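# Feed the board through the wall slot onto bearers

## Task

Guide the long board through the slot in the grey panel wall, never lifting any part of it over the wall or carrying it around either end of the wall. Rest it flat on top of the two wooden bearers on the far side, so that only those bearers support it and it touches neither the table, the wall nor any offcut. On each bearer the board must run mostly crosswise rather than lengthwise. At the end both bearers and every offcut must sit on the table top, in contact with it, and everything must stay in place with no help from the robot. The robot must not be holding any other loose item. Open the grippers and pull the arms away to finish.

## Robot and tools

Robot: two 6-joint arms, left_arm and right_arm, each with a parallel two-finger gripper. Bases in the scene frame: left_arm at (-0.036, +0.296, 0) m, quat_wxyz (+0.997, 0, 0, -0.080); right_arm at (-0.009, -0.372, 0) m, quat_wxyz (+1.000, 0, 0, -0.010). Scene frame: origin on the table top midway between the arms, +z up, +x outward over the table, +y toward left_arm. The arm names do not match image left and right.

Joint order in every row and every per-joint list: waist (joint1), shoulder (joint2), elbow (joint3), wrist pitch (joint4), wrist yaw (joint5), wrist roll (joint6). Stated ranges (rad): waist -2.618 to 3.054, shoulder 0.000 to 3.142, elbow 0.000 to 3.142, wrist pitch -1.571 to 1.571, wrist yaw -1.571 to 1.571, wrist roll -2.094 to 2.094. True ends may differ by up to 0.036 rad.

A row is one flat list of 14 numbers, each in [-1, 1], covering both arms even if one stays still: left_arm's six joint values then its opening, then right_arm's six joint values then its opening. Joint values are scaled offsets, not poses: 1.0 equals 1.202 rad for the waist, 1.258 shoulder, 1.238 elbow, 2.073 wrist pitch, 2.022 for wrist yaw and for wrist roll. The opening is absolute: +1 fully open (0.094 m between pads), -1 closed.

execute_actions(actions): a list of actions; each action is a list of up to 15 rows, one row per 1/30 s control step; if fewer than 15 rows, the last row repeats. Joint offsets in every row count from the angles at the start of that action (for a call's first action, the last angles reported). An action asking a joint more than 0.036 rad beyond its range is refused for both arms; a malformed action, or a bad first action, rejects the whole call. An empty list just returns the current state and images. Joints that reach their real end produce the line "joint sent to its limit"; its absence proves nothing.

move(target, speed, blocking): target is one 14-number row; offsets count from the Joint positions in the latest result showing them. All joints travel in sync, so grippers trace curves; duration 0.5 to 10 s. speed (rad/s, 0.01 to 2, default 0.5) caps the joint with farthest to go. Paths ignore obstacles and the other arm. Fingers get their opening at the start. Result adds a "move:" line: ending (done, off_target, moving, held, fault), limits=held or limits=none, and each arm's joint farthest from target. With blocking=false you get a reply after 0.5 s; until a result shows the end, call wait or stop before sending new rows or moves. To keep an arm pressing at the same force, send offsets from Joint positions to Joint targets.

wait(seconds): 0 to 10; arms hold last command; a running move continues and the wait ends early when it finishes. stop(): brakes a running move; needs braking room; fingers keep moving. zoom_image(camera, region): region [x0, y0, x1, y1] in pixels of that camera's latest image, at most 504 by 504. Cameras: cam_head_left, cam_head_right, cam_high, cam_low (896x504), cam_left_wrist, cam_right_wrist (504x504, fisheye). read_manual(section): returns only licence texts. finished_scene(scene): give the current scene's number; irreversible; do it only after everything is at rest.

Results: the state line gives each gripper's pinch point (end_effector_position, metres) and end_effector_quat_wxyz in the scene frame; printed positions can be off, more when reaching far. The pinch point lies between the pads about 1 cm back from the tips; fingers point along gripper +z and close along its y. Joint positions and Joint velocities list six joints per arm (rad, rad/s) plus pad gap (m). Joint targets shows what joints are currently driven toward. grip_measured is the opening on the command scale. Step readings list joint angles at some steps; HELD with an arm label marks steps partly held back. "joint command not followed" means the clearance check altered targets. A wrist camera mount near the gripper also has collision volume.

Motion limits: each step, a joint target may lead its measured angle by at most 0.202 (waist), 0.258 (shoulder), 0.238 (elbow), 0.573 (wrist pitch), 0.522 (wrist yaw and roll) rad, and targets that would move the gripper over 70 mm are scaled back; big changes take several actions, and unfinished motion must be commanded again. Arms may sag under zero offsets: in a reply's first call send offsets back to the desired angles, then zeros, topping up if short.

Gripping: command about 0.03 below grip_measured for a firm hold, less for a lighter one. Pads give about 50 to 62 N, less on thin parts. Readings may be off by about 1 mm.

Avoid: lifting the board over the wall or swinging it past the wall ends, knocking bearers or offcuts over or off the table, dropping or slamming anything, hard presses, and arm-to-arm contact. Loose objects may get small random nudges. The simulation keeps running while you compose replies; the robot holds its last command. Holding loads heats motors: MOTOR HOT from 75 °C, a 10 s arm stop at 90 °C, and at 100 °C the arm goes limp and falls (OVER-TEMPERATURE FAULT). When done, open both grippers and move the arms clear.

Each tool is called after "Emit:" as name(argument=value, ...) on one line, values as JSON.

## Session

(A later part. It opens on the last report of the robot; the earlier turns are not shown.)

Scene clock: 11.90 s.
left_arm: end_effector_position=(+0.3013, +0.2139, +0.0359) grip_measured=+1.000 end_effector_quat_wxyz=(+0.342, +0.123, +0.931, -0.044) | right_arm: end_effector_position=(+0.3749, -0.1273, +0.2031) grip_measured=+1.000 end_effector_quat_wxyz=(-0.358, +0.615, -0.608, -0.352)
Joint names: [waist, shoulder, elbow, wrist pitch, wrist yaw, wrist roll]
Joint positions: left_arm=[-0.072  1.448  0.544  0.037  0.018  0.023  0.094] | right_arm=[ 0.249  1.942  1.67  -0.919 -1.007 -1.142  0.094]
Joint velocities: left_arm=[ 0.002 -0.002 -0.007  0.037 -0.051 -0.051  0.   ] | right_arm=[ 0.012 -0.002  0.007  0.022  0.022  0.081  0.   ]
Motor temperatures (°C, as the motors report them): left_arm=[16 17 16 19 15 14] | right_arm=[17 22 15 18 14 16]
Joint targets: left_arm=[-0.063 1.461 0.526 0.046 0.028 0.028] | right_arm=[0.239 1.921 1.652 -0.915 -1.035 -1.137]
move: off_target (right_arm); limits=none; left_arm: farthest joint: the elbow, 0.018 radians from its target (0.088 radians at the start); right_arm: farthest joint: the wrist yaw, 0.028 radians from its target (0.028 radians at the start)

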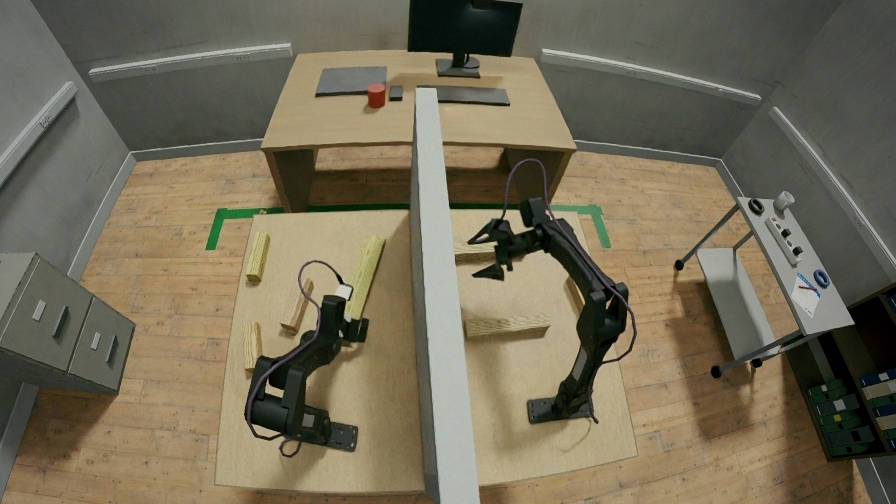

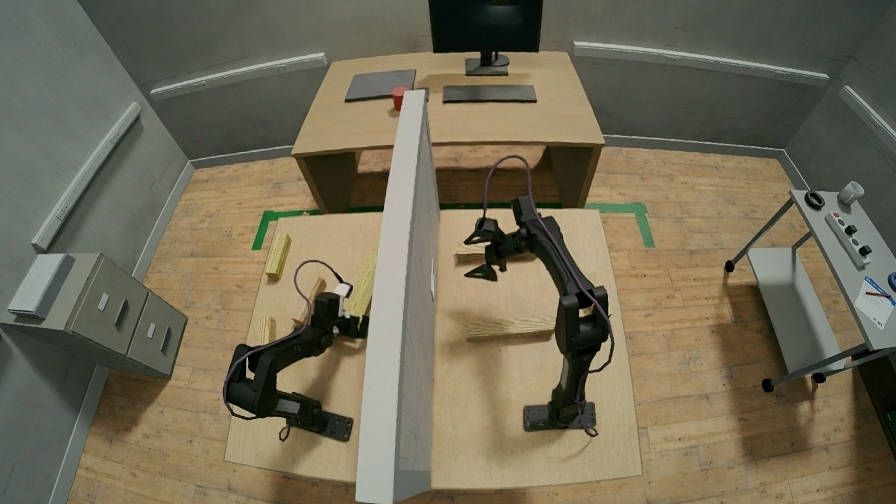

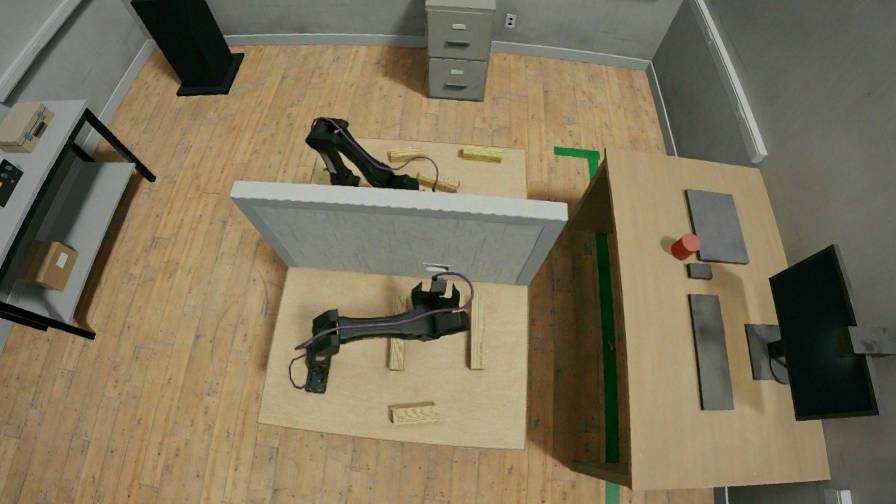

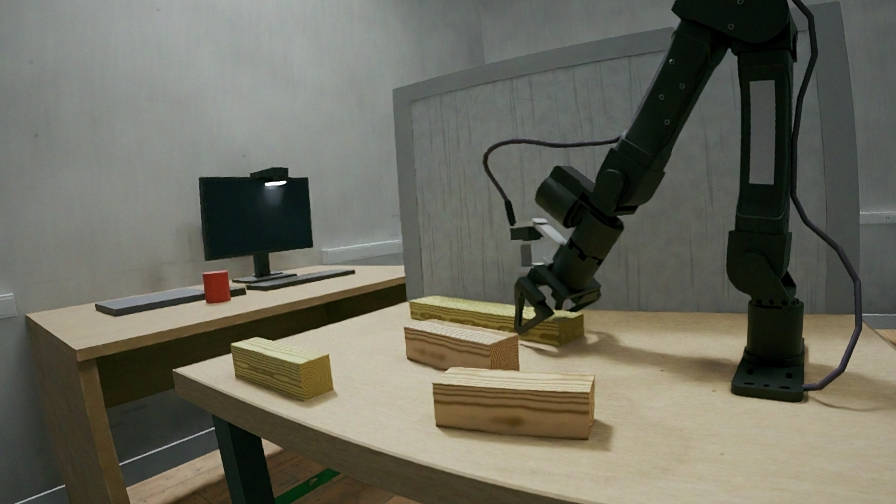

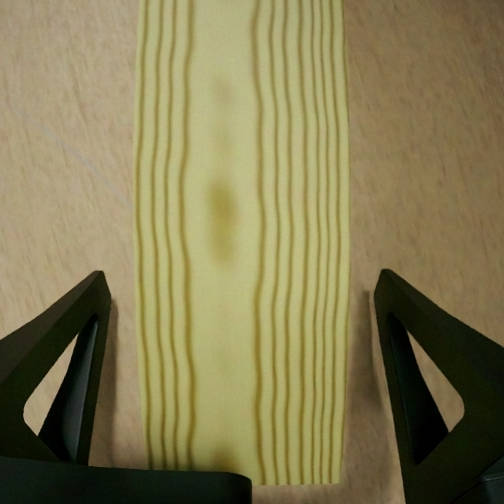

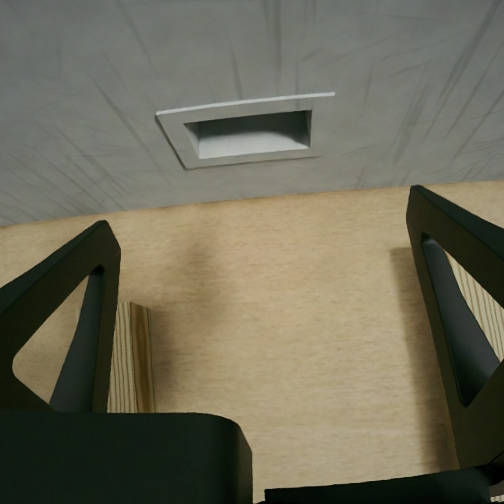

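Emit:
execute_actions(actions=[[[0.0075,0.0103,-0.0145,0.0043,0.0049,0.0025,0.9,-0.0083,-0.0167,-0.0145,0.0019,-0.0138,0.0025,1],[0.0075,0.0103,-0.0145,0.0043,0.0049,0.0025,0.8,-0.0083,-0.0167,-0.0145,0.0019,-0.0138,0.0025,1],[0.0075,0.0103,-0.0145,0.0043,0.0049,0.0025,0.7,-0.0083,-0.0167,-0.0145,0.0019,-0.0138,0.0025,1],[0.0075,0.0103,-0.0145,0.0043,0.0049,0.0025,0.62,-0.0083,-0.0167,-0.0145,0.0019,-0.0138,0.0025,1],[0.0075,0.0103,-0.0145,0.0043,0.0049,0.0025,0.56,-0.0083,-0.0167,-0.0145,0.0019,-0.0138,0.0025,1],[0.0075,0.0103,-0.0145,0.0043,0.0049,0.0025,0.51,-0.0083,-0.0167,-0.0145,0.0019,-0.0138,0.0025,1],[0.0075,0.0103,-0.0145,0.0043,0.0049,0.0025,0.47,-0.0083,-0.0167,-0.0145,0.0019,-0.0138,0.0025,1],[0.0075,0.0103,-0.0145,0.0043,0.0049,0.0025,0.43,-0.0083,-0.0167,-0.0145,0.0019,-0.0138,0.0025,1],[0.0075,0.0103,-0.0145,0.0043,0.0049,0.0025,0.39,-0.0083,-0.0167,-0.0145,0.0019,-0.0138,0.0025,1],[0.0075,0.0103,-0.0145,0.0043,0.0049,0.0025,0.35,-0.0083,-0.0167,-0.0145,0.0019,-0.0138,0.0025,1],[0.0075,0.0103,-0.0145,0.0043,0.0049,0.0025,0.31,-0.0083,-0.0167,-0.0145,0.0019,-0.0138,0.0025,1],[0.0075,0.0103,-0.0145,0.0043,0.0049,0.0025,0.27,-0.0083,-0.0167,-0.0145,0.0019,-0.0138,0.0025,1],[0.0075,0.0103,-0.0145,0.0043,0.0049,0.0025,0.23,-0.0083,-0.0167,-0.0145,0.0019,-0.0138,0.0025,1],[0.0075,0.0103,-0.0145,0.0043,0.0049,0.0025,0.19,-0.0083,-0.0167,-0.0145,0.0019,-0.0138,0.0025,1],[0.0075,0.0103,-0.0145,0.0043,0.0049,0.0025,0.16,-0.0083,-0.0167,-0.0145,0.0019,-0.0138,0.0025,1]]])

Emit:
execute_actions(actions=[])

Scene clock: 13.03 s.
left_arm: end_effector_position=(+0.3015, +0.2139, +0.0361) grip_measured=+0.342 end_effector_quat_wxyz=(+0.343, +0.122, +0.930, -0.045) | right_arm: end_effector_position=(+0.3749, -0.1273, +0.2031) grip_measured=+1.000 end_effector_quat_wxyz=(-0.358, +0.615, -0.608, -0.352)
Joint names: [waist, shoulder, elbow, wrist pitch, wrist yaw, wrist roll]
Joint positions: left_arm=[-0.071  1.448  0.544  0.038  0.019  0.023  0.063] | right_arm=[ 0.249  1.942  1.67  -0.919 -1.007 -1.142  0.094]
Joint velocities: left_arm=[ 0.007 -0.007 -0.017 -0.037 -0.022 -0.081 -0.001] | right_arm=[ 0.002 -0.007  0.022 -0.051  0.081 -0.007  0.   ]
Motor temperatures (°C, as the motors report them): left_arm=[16 17 16 19 15 14] | right_arm=[17 22 16 18 14 16]
Joint targets: left_arm=[-0.063 1.461 0.526 0.046 0.028 0.028] | right_arm=[0.239 1.921 1.652 -0.915 -1.035 -1.137]
Step readings (joint positions):
0: left_arm=[-0.072 1.448 0.544 0.038 0.018 0.023] | right_arm=[0.249 1.942 1.670 -0.919 -1.007 -1.142]
1: left_arm=[-0.072 1.448 0.544 0.038 0.018 0.023] | right_arm=[0.249 1.942 1.670 -0.919 -1.007 -1.142]
2: left_arm=[-0.072 1.448 0.544 0.038 0.018 0.023] | right_arm=[0.249 1.942 1.670 -0.919 -1.007 -1.142]
4: left_arm=[-0.072 1.448 0.544 0.038 0.018 0.023] | right_arm=[0.249 1.942 1.670 -0.919 -1.007 -1.142]
8: left_arm=[-0.072 1.448 0.544 0.038 0.018 0.023] | right_arm=[0.249 1.942 1.670 -0.919 -1.007 -1.142]
15: Joint positions above

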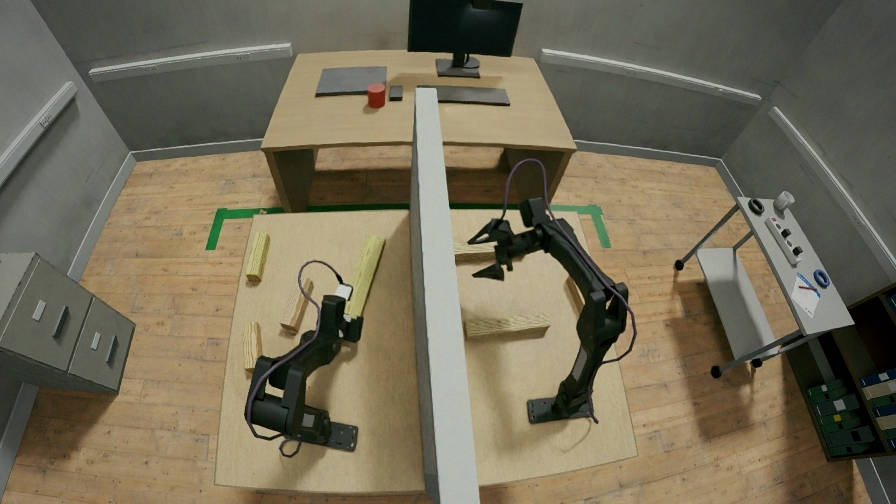

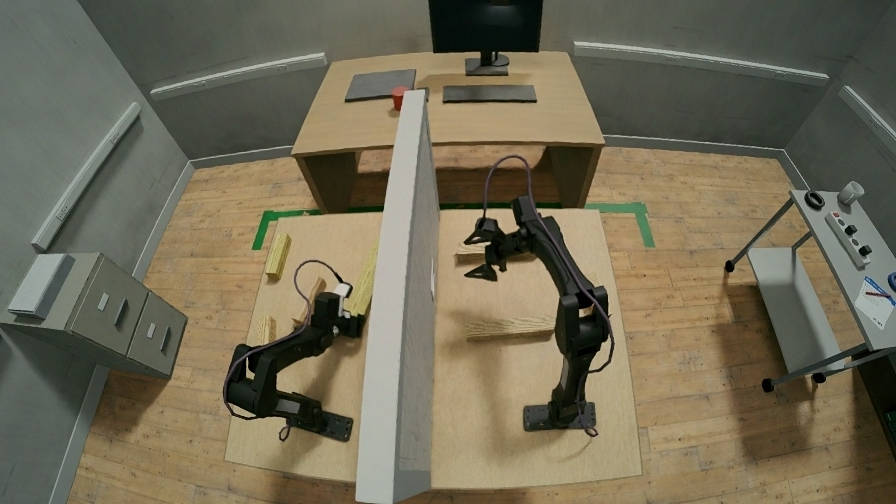

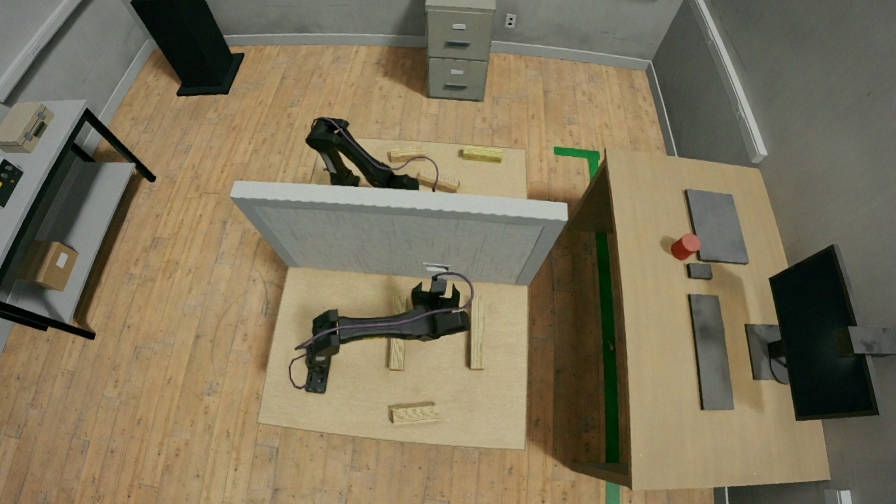

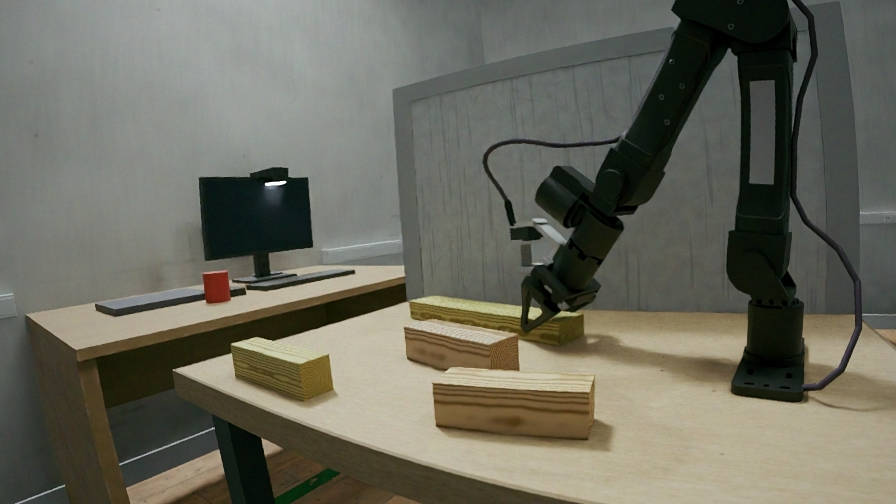

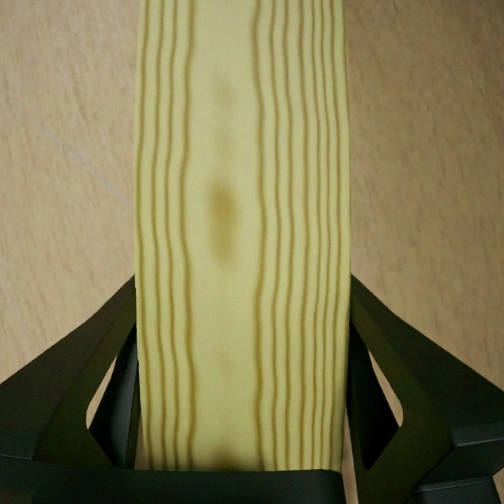

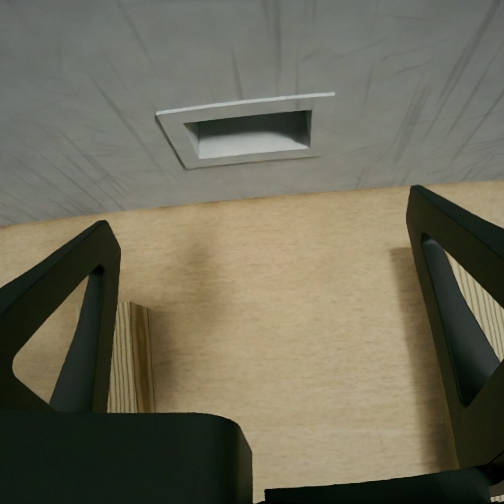

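Scene clock: 13.03 s.
left_arm: end_effector_position=(+0.3015, +0.2139, +0.0361) grip_measured=+0.342 end_effector_quat_wxyz=(+0.343, +0.122, +0.930, -0.045) | right_arm: end_effector_position=(+0.3749, -0.1273, +0.2031) grip_measured=+1.000 end_effector_quat_wxyz=(-0.358, +0.615, -0.608, -0.352)
Joint names: [waist, shoulder, elbow, wrist pitch, wrist yaw, wrist roll]
Joint positions: left_arm=[-0.071  1.448  0.544  0.038  0.019  0.023  0.063] | right_arm=[ 0.249  1.942  1.67  -0.919 -1.007 -1.142  0.094]
Joint velocities: left_arm=[ 0.007 -0.007 -0.017 -0.037 -0.022 -0.081 -0.001] | right_arm=[ 0.002 -0.007  0.022 -0.051  0.081 -0.007  0.   ]
Motor temperatures (°C, as the motors report them): left_arm=[16 17 16 19 15 14] | right_arm=[17 22 16 18 14 16]
Joint targets: left_arm=[-0.063 1.461 0.526 0.046 0.028 0.028] | right_arm=[0.239 1.921 1.652 -0.915 -1.035 -1.137]

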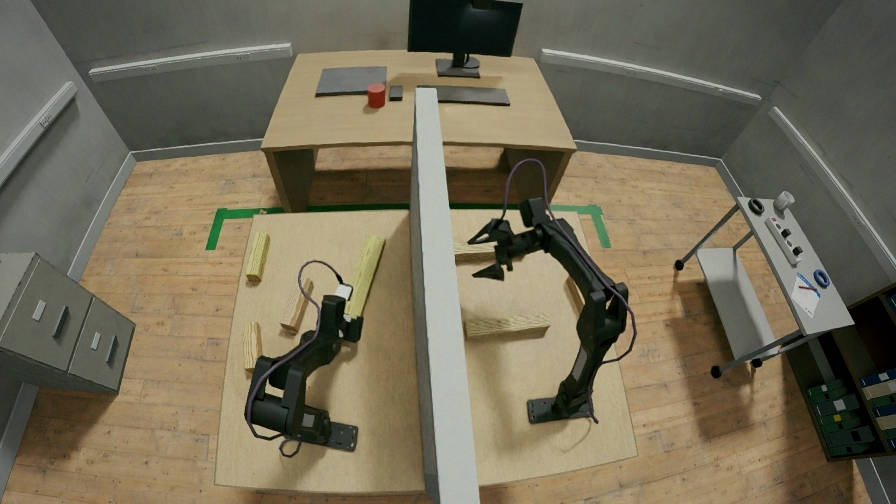

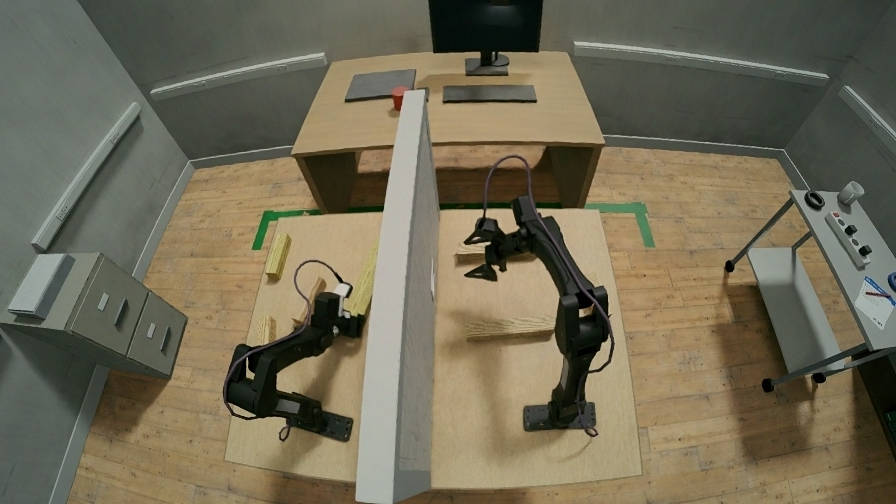

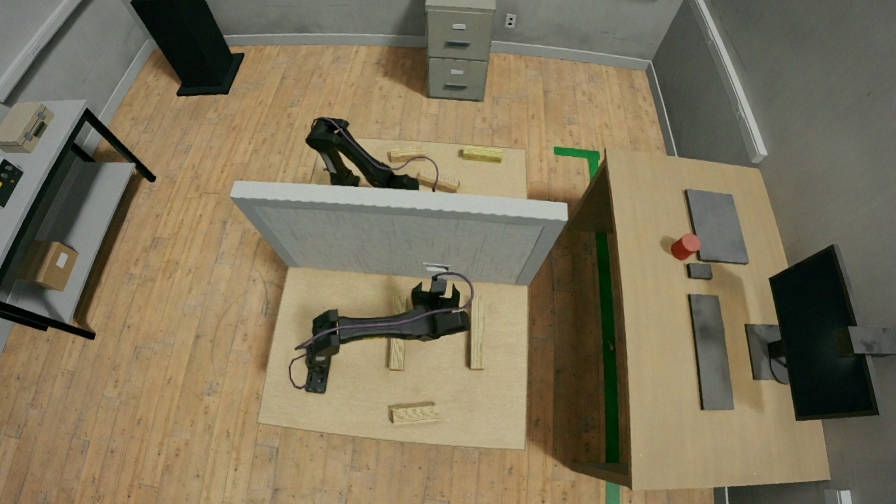

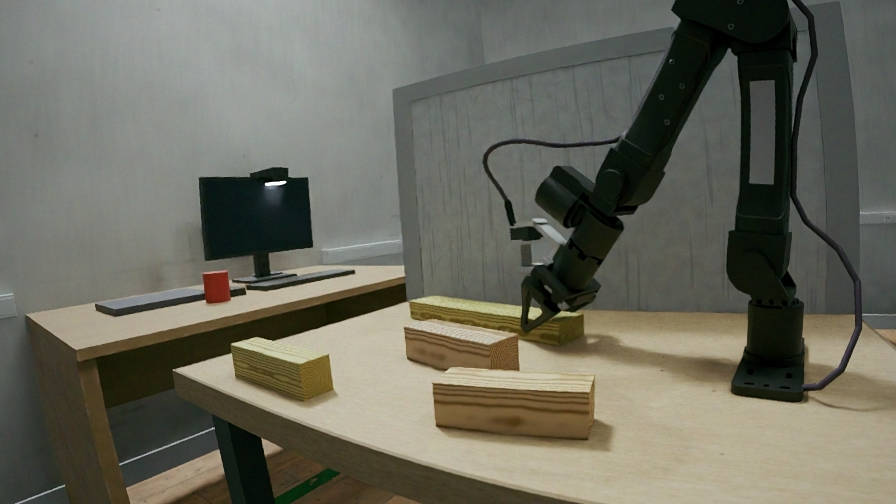

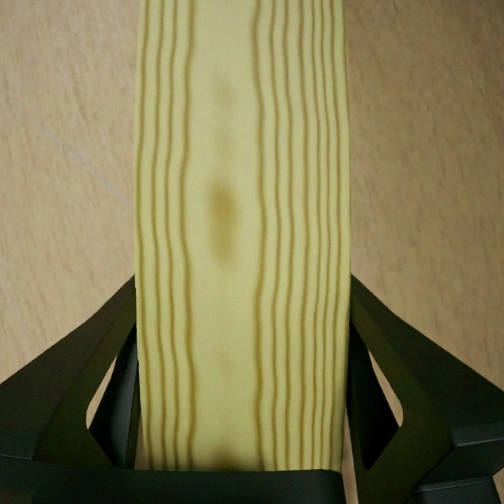

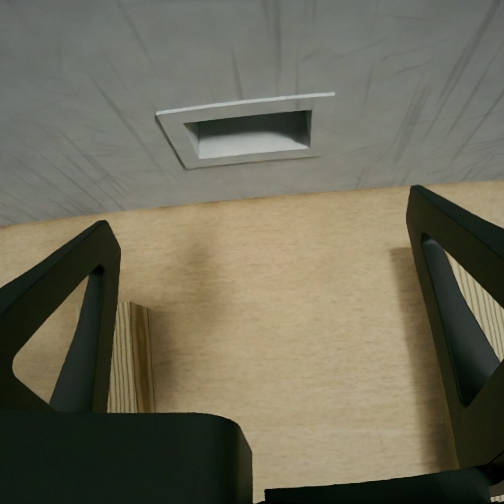

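Emit:
execute_actions(actions=[[[0.0067,-0.0040,0.0040,0.0193,0.0045,0.0025,0.2,-0.0083,-0.0167,-0.0145,0.0019,-0.0138,0.0025,1],[0.0067,-0.0199,0.0202,0.0338,0.0045,0.0025,0.2,-0.0083,-0.0167,-0.0145,0.0019,-0.0138,0.0025,1],[0.0067,-0.0334,0.0363,0.0410,0.0045,0.0025,0.2,-0.0083,-0.0167,-0.0145,0.0019,-0.0138,0.0025,1],[0.0067,-0.0411,0.0440,0.0318,0.0045,0.0025,0.2,-0.0083,-0.0167,-0.0145,0.0019,-0.0138,0.0025,1],[0.0067,-0.0488,0.0517,0.0225,0.0045,0.0025,0.2,-0.0083,-0.0167,-0.0145,0.0019,-0.0138,0.0025,1],[0.0067,-0.0564,0.0594,0.0133,0.0045,0.0025,0.2,-0.0083,-0.0167,-0.0145,0.0019,-0.0138,0.0025,1],[0.0067,-0.0641,0.0670,0.0040,0.0045,0.0025,0.2,-0.0083,-0.0167,-0.0145,0.0019,-0.0138,0.0025,1],[0.0067,-0.0718,0.0747,-0.0052,0.0045,0.0025,0.2,-0.0083,-0.0167,-0.0145,0.0019,-0.0138,0.0025,1],[0.0067,-0.0795,0.0824,-0.0145,0.0045,0.0025,0.2,-0.0083,-0.0167,-0.0145,0.0019,-0.0138,0.0025,1],[0.0067,-0.0872,0.0901,-0.0237,0.0045,0.0025,0.2,-0.0083,-0.0167,-0.0145,0.0019,-0.0138,0.0025,1],[0.0067,-0.0949,0.0977,-0.0330,0.0045,0.0025,0.2,-0.0083,-0.0167,-0.0145,0.0019,-0.0138,0.0025,1],[0.0067,-0.1025,0.1054,-0.0422,0.0045,0.0025,0.2,-0.0083,-0.0167,-0.0145,0.0019,-0.0138,0.0025,1],[0.0067,-0.1102,0.1131,-0.0515,0.0045,0.0025,0.2,-0.0083,-0.0167,-0.0145,0.0019,-0.0138,0.0025,1],[0.0067,-0.1179,0.1208,-0.0607,0.0045,0.0025,0.2,-0.0083,-0.0167,-0.0145,0.0019,-0.0138,0.0025,1],[0.0067,-0.1256,0.1284,-0.0700,0.0045,0.0025,0.2,-0.0083,-0.0167,-0.0145,0.0019,-0.0138,0.0025,1]]])

Scene clock: 15.63 s.
left_arm: end_effector_position=(+0.3043, +0.2132, +0.0723) grip_measured=+0.342 end_effector_quat_wxyz=(+0.349, +0.123, +0.928, -0.045) | right_arm: end_effector_position=(+0.3749, -0.1273, +0.2031) grip_measured=+1.000 end_effector_quat_wxyz=(-0.358, +0.615, -0.608, -0.352)
Joint names: [waist, shoulder, elbow, wrist pitch, wrist yaw, wrist roll]
Joint positions: left_arm=[-0.071  1.354  0.63  -0.128  0.019  0.024  0.063] | right_arm=[ 0.249  1.942  1.67  -0.919 -1.007 -1.142  0.094]
Joint velocities: left_arm=[ 0.017 -0.281  0.271 -0.491 -0.022 -0.037  0.001] | right_arm=[-0.017 -0.007  0.002 -0.037 -0.037 -0.022  0.   ]
Motor temperatures (°C, as the motors report them): left_arm=[16 18 16 19 15 14] | right_arm=[17 23 16 18 15 16]
Joint targets: left_arm=[-0.063 1.290 0.703 -0.107 0.028 0.028] | right_arm=[0.239 1.921 1.652 -0.915 -1.035 -1.137]
Step readings (joint positions):
0: left_arm=[-0.071 1.448 0.544 0.038 0.019 0.023] | right_arm=[0.249 1.942 1.670 -0.919 -1.007 -1.142]
1: left_arm=[-0.071 1.448 0.544 0.039 0.019 0.023] | right_arm=[0.249 1.942 1.670 -0.919 -1.007 -1.142]
2: left_arm=[-0.071 1.448 0.544 0.042 0.019 0.023] | right_arm=[0.249 1.942 1.670 -0.919 -1.007 -1.142]
4: left_arm=[-0.071 1.446 0.544 0.044 0.019 0.023] | right_arm=[0.249 1.942 1.670 -0.919 -1.007 -1.142]
8: left_arm=[-0.071 1.422 0.564 -0.004 0.019 0.023] | right_arm=[0.249 1.942 1.670 -0.919 -1.007 -1.142]
15: Joint positions above

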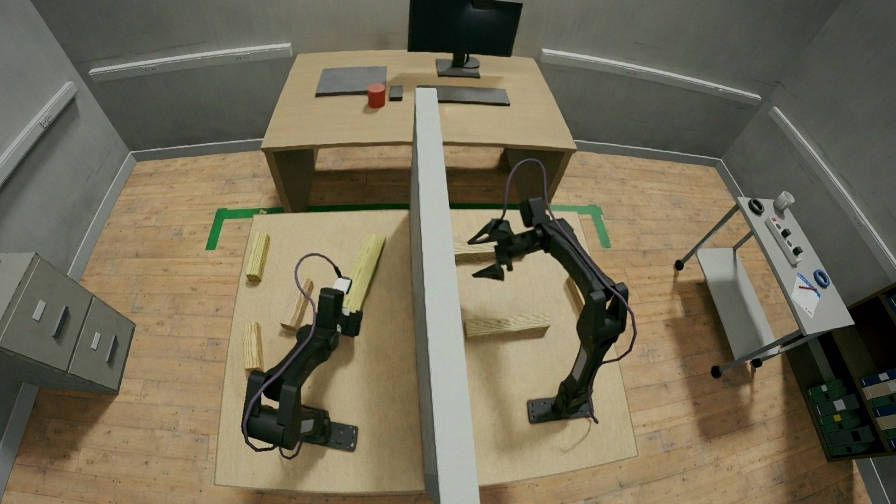

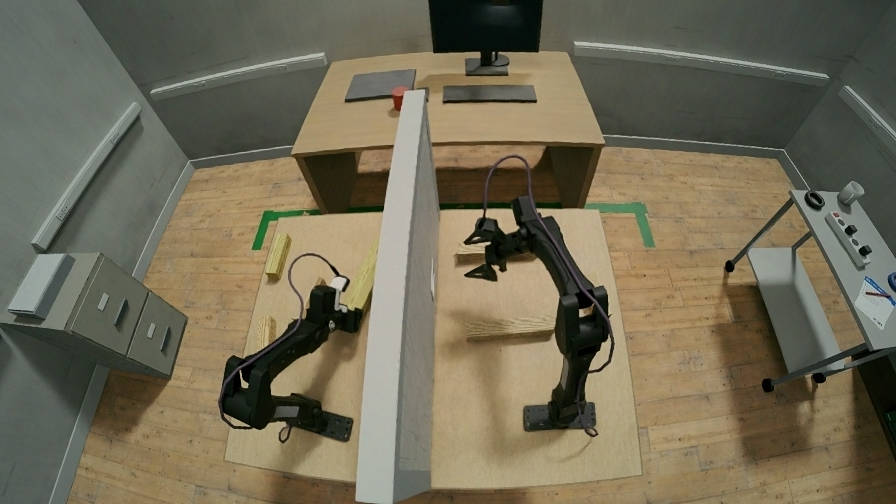

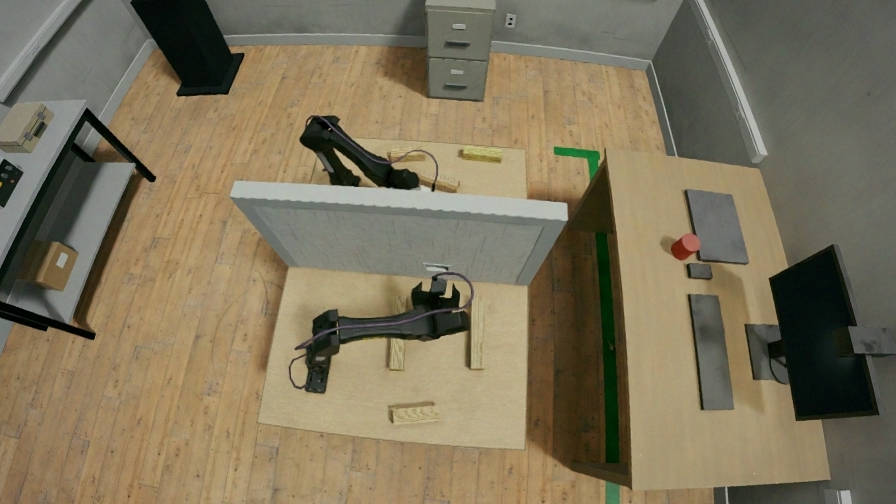

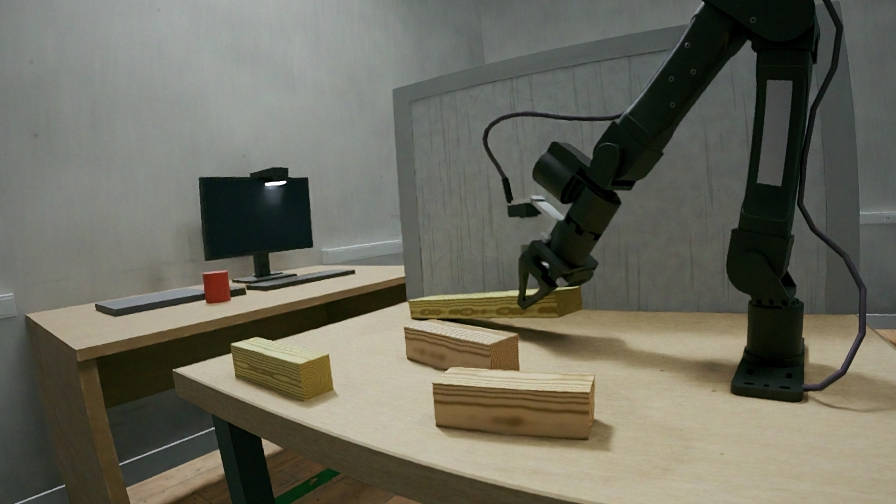

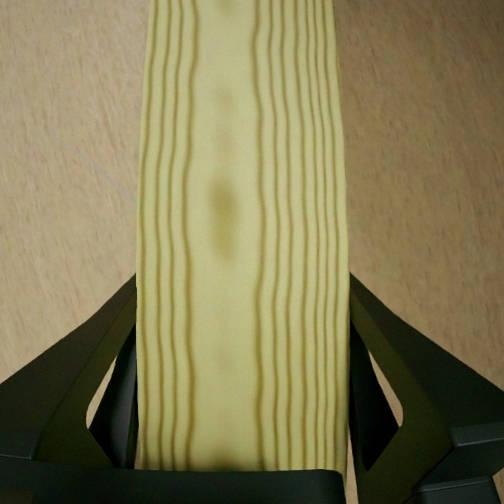

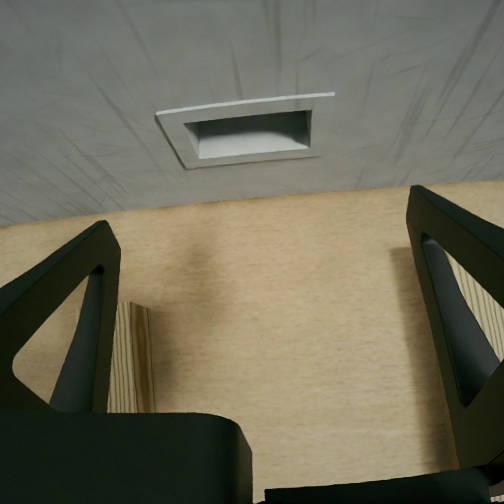

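Emit:
execute_actions(actions=[])

Emit:
zoom_image(camera="cam_low", region=[390, 190, 650, 360])

Scene clock: 16.07 s.
left_arm: end_effector_position=(+0.3026, +0.2135, +0.0800) grip_measured=+0.342 end_effector_quat_wxyz=(+0.347, +0.123, +0.929, -0.045) | right_arm: end_effector_position=(+0.3749, -0.1273, +0.2031) grip_measured=+1.000 end_effector_quat_wxyz=(-0.358, +0.615, -0.608, -0.352)
Joint names: [waist, shoulder, elbow, wrist pitch, wrist yaw, wrist roll]
Joint positions: left_arm=[-0.071  1.332  0.652 -0.176  0.02   0.024  0.063] | right_arm=[ 0.249  1.942  1.67  -0.919 -1.007 -1.142  0.094]
Joint velocities: left_arm=[-0.012  0.007 -0.002  0.022 -0.037 -0.007 -0.001] | right_arm=[-0.002 -0.022 -0.007  0.022 -0.007  0.022  0.   ]
Motor temperatures (°C, as the motors report them): left_arm=[16 18 16 19 15 14] | right_arm=[17 23 16 18 15 16]
Joint targets: left_arm=[-0.063 1.290 0.703 -0.107 0.028 0.028] | right_arm=[0.239 1.921 1.652 -0.915 -1.035 -1.137]

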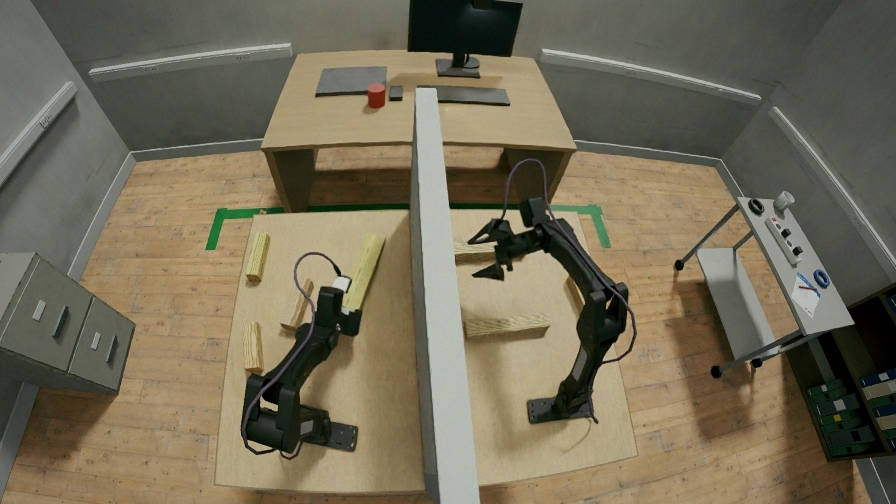

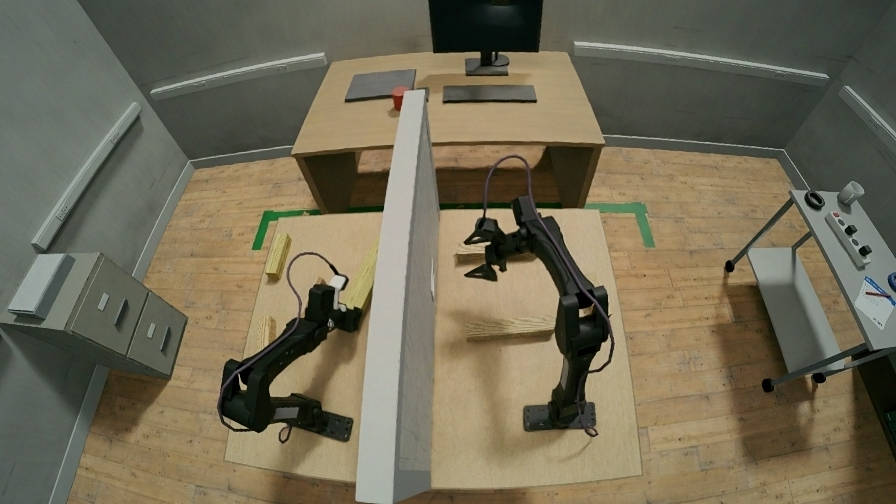

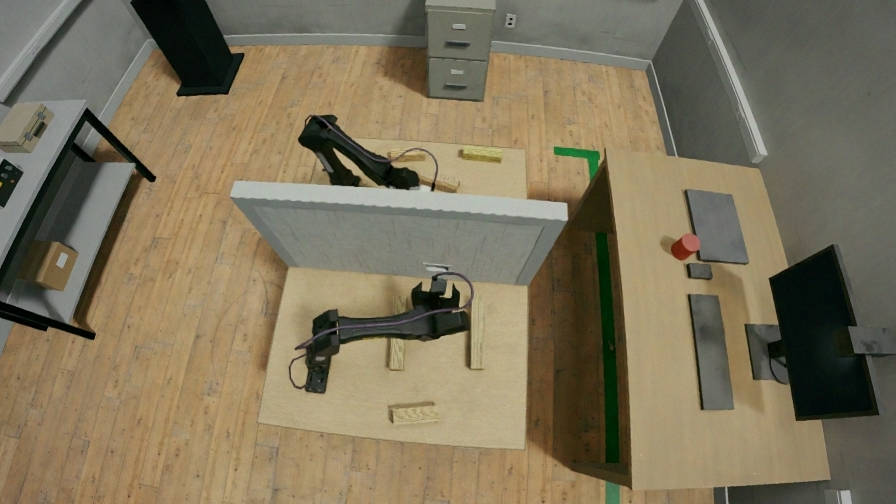

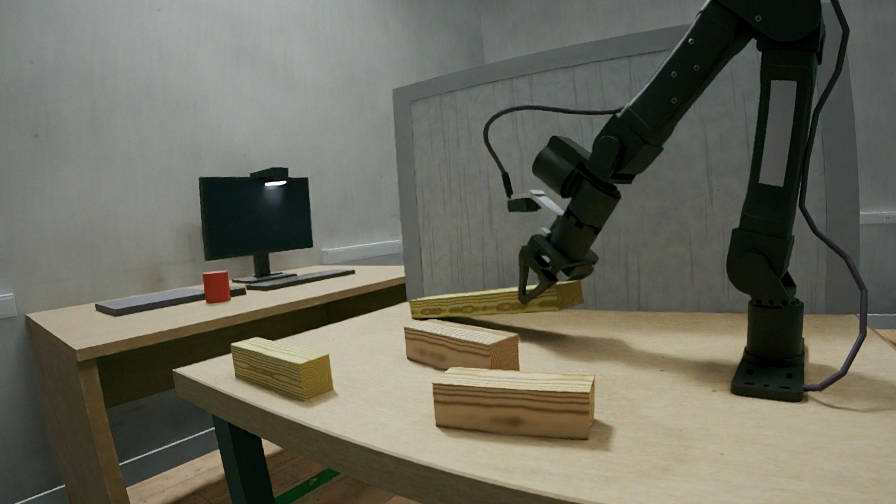

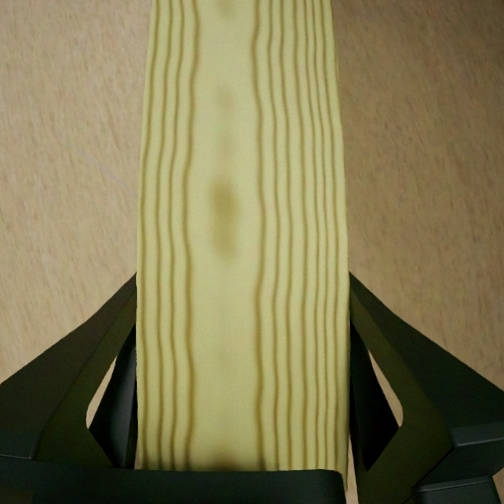

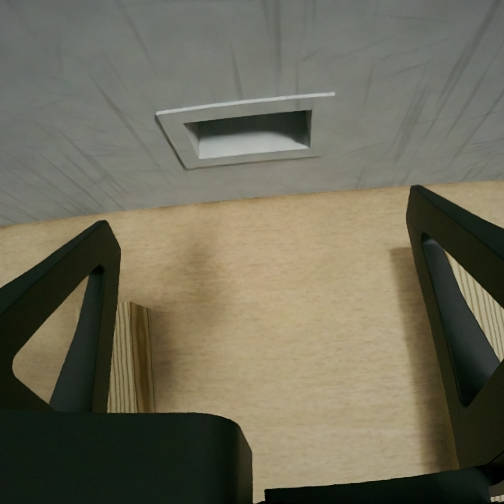

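Region (390, 190, 650, 360) of cam_low's 896x504 image, scaled by 1.938, with more detail than that image has; it fills the top 330 rows of this view, and the rest is white.

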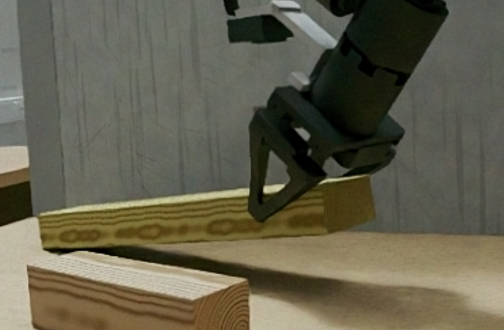

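Emit:
execute_actions(actions=[[[0.0067,-0.0334,0.0412,0.0419,0.0040,0.0020,0.2,-0.0083,-0.0167,-0.0145,0.0019,-0.0138,0.0025,1],[0.0067,-0.0334,0.0412,0.0505,0.0040,0.0020,0.2,-0.0083,-0.0167,-0.0145,0.0019,-0.0138,0.0025,1],[0.0067,-0.0334,0.0412,0.0590,0.0040,0.0020,0.2,-0.0083,-0.0167,-0.0145,0.0019,-0.0138,0.0025,1],[0.0067,-0.0334,0.0412,0.0676,0.0040,0.0020,0.2,-0.0083,-0.0167,-0.0145,0.0019,-0.0138,0.0025,1],[0.0067,-0.0334,0.0412,0.0762,0.0040,0.0020,0.2,-0.0083,-0.0167,-0.0145,0.0019,-0.0138,0.0025,1],[0.0067,-0.0334,0.0412,0.0848,0.0040,0.0020,0.2,-0.0083,-0.0167,-0.0145,0.0019,-0.0138,0.0025,1],[0.0067,-0.0334,0.0412,0.0933,0.0040,0.0020,0.2,-0.0083,-0.0167,-0.0145,0.0019,-0.0138,0.0025,1],[0.0067,-0.0334,0.0412,0.1019,0.0040,0.0020,0.2,-0.0083,-0.0167,-0.0145,0.0019,-0.0138,0.0025,1],[0.0067,-0.0334,0.0412,0.1105,0.0040,0.0020,0.2,-0.0083,-0.0167,-0.0145,0.0019,-0.0138,0.0025,1],[0.0067,-0.0334,0.0412,0.1191,0.0040,0.0020,0.2,-0.0083,-0.0167,-0.0145,0.0019,-0.0138,0.0025,1],[0.0067,-0.0334,0.0412,0.1277,0.0040,0.0020,0.2,-0.0083,-0.0167,-0.0145,0.0019,-0.0138,0.0025,1],[0.0067,-0.0334,0.0412,0.1362,0.0040,0.0020,0.2,-0.0083,-0.0167,-0.0145,0.0019,-0.0138,0.0025,1],[0.0067,-0.0334,0.0412,0.1448,0.0040,0.0020,0.2,-0.0083,-0.0167,-0.0145,0.0019,-0.0138,0.0025,1],[0.0067,-0.0334,0.0412,0.1491,0.0040,0.0020,0.2,-0.0083,-0.0167,-0.0145,0.0019,-0.0138,0.0025,1],[0.0067,-0.0334,0.0412,0.1491,0.0040,0.0020,0.2,-0.0083,-0.0167,-0.0145,0.0019,-0.0138,0.0025,1]]])

Scene clock: 17.10 s.
left_arm: end_effector_position=(+0.3255, +0.2081, +0.1034) grip_measured=+0.342 end_effector_quat_wxyz=(+0.408, +0.120, +0.903, -0.052) | right_arm: end_effector_position=(+0.3749, -0.1273, +0.2031) grip_measured=+1.000 end_effector_quat_wxyz=(-0.358, +0.615, -0.608, -0.352)
Joint names: [waist, shoulder, elbow, wrist pitch, wrist yaw, wrist roll]
Joint positions: left_arm=[-0.071  1.332  0.652 -0.043  0.02   0.024  0.063] | right_arm=[ 0.249  1.942  1.67  -0.919 -1.007 -1.142  0.094]
Joint velocities: left_arm=[-0.017  0.007  0.002  0.432 -0.051 -0.051 -0.001] | right_arm=[ 0.002 -0.022 -0.017  0.037 -0.022  0.022  0.   ]
Motor temperatures (°C, as the motors report them): left_arm=[16 18 17 19 15 14] | right_arm=[17 23 16 18 15 16]
Joint targets: left_arm=[-0.063 1.290 0.703 0.133 0.028 0.028] | right_arm=[0.239 1.921 1.652 -0.915 -1.035 -1.137]
Step readings (joint positions):
0: left_arm=[-0.071 1.332 0.652 -0.176 0.020 0.024] | right_arm=[0.249 1.942 1.670 -0.919 -1.007 -1.142]
1: left_arm=[-0.071 1.332 0.652 -0.176 0.020 0.024] | right_arm=[0.249 1.942 1.670 -0.919 -1.007 -1.142]
2: left_arm=[-0.071 1.332 0.652 -0.175 0.020 0.024] | right_arm=[0.249 1.942 1.670 -0.919 -1.007 -1.142]
4: left_arm=[-0.071 1.332 0.652 -0.169 0.020 0.024] | right_arm=[0.249 1.942 1.670 -0.919 -1.007 -1.142]
8: left_arm=[-0.071 1.332 0.652 -0.144 0.020 0.024] | right_arm=[0.249 1.942 1.670 -0.919 -1.007 -1.142]
15: Joint positions above

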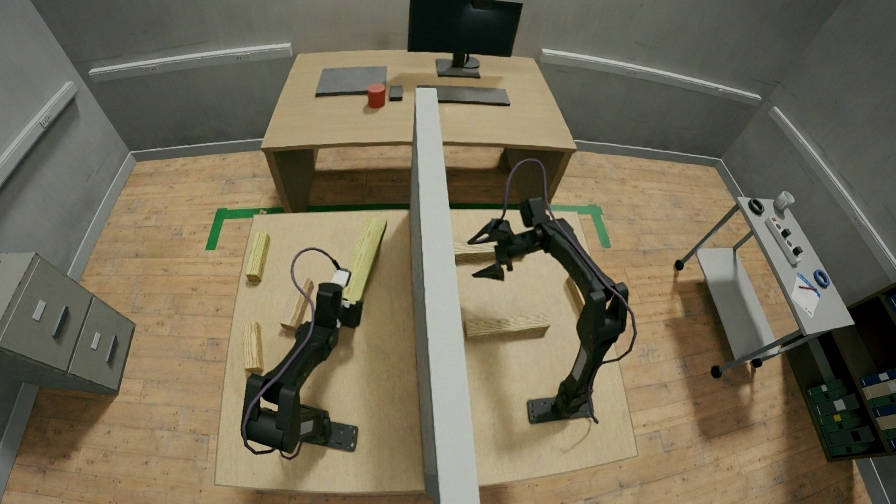

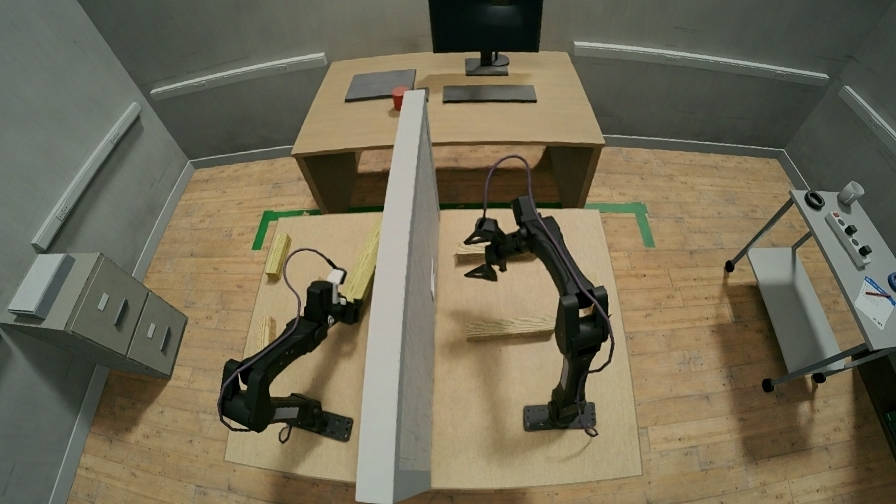

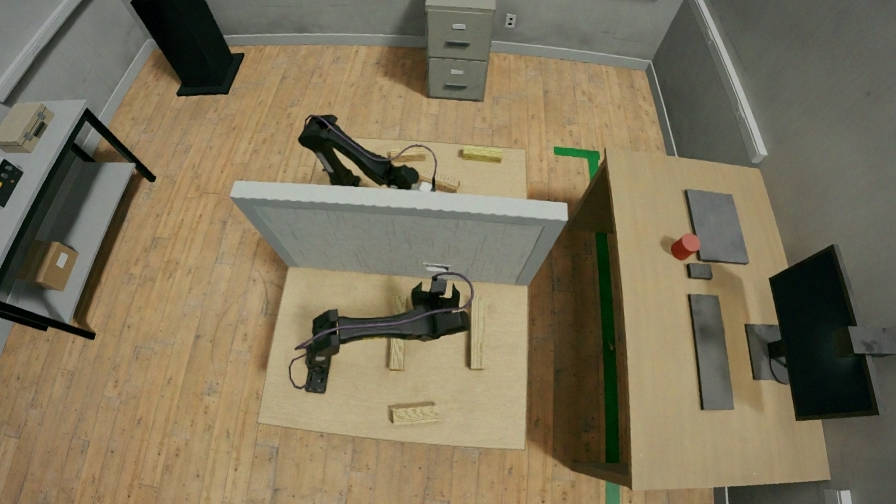

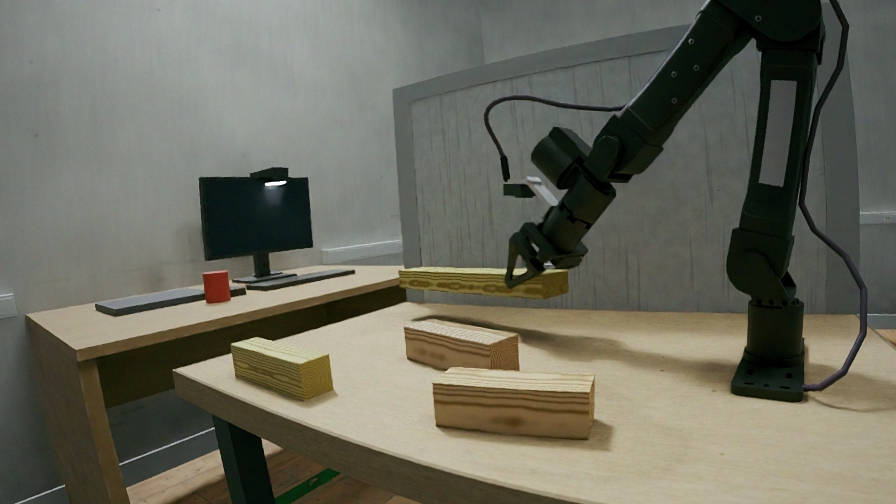

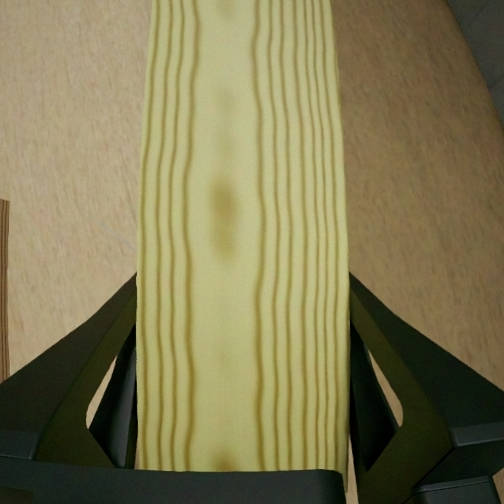

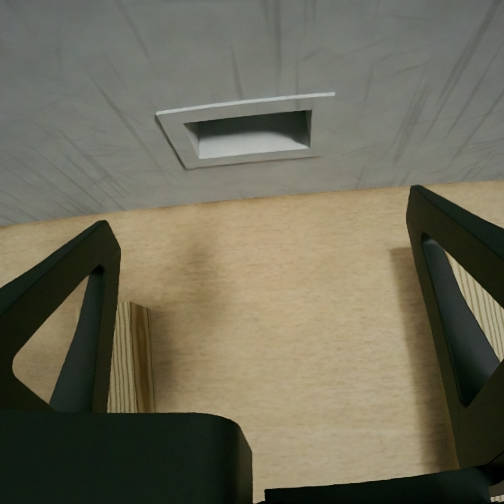

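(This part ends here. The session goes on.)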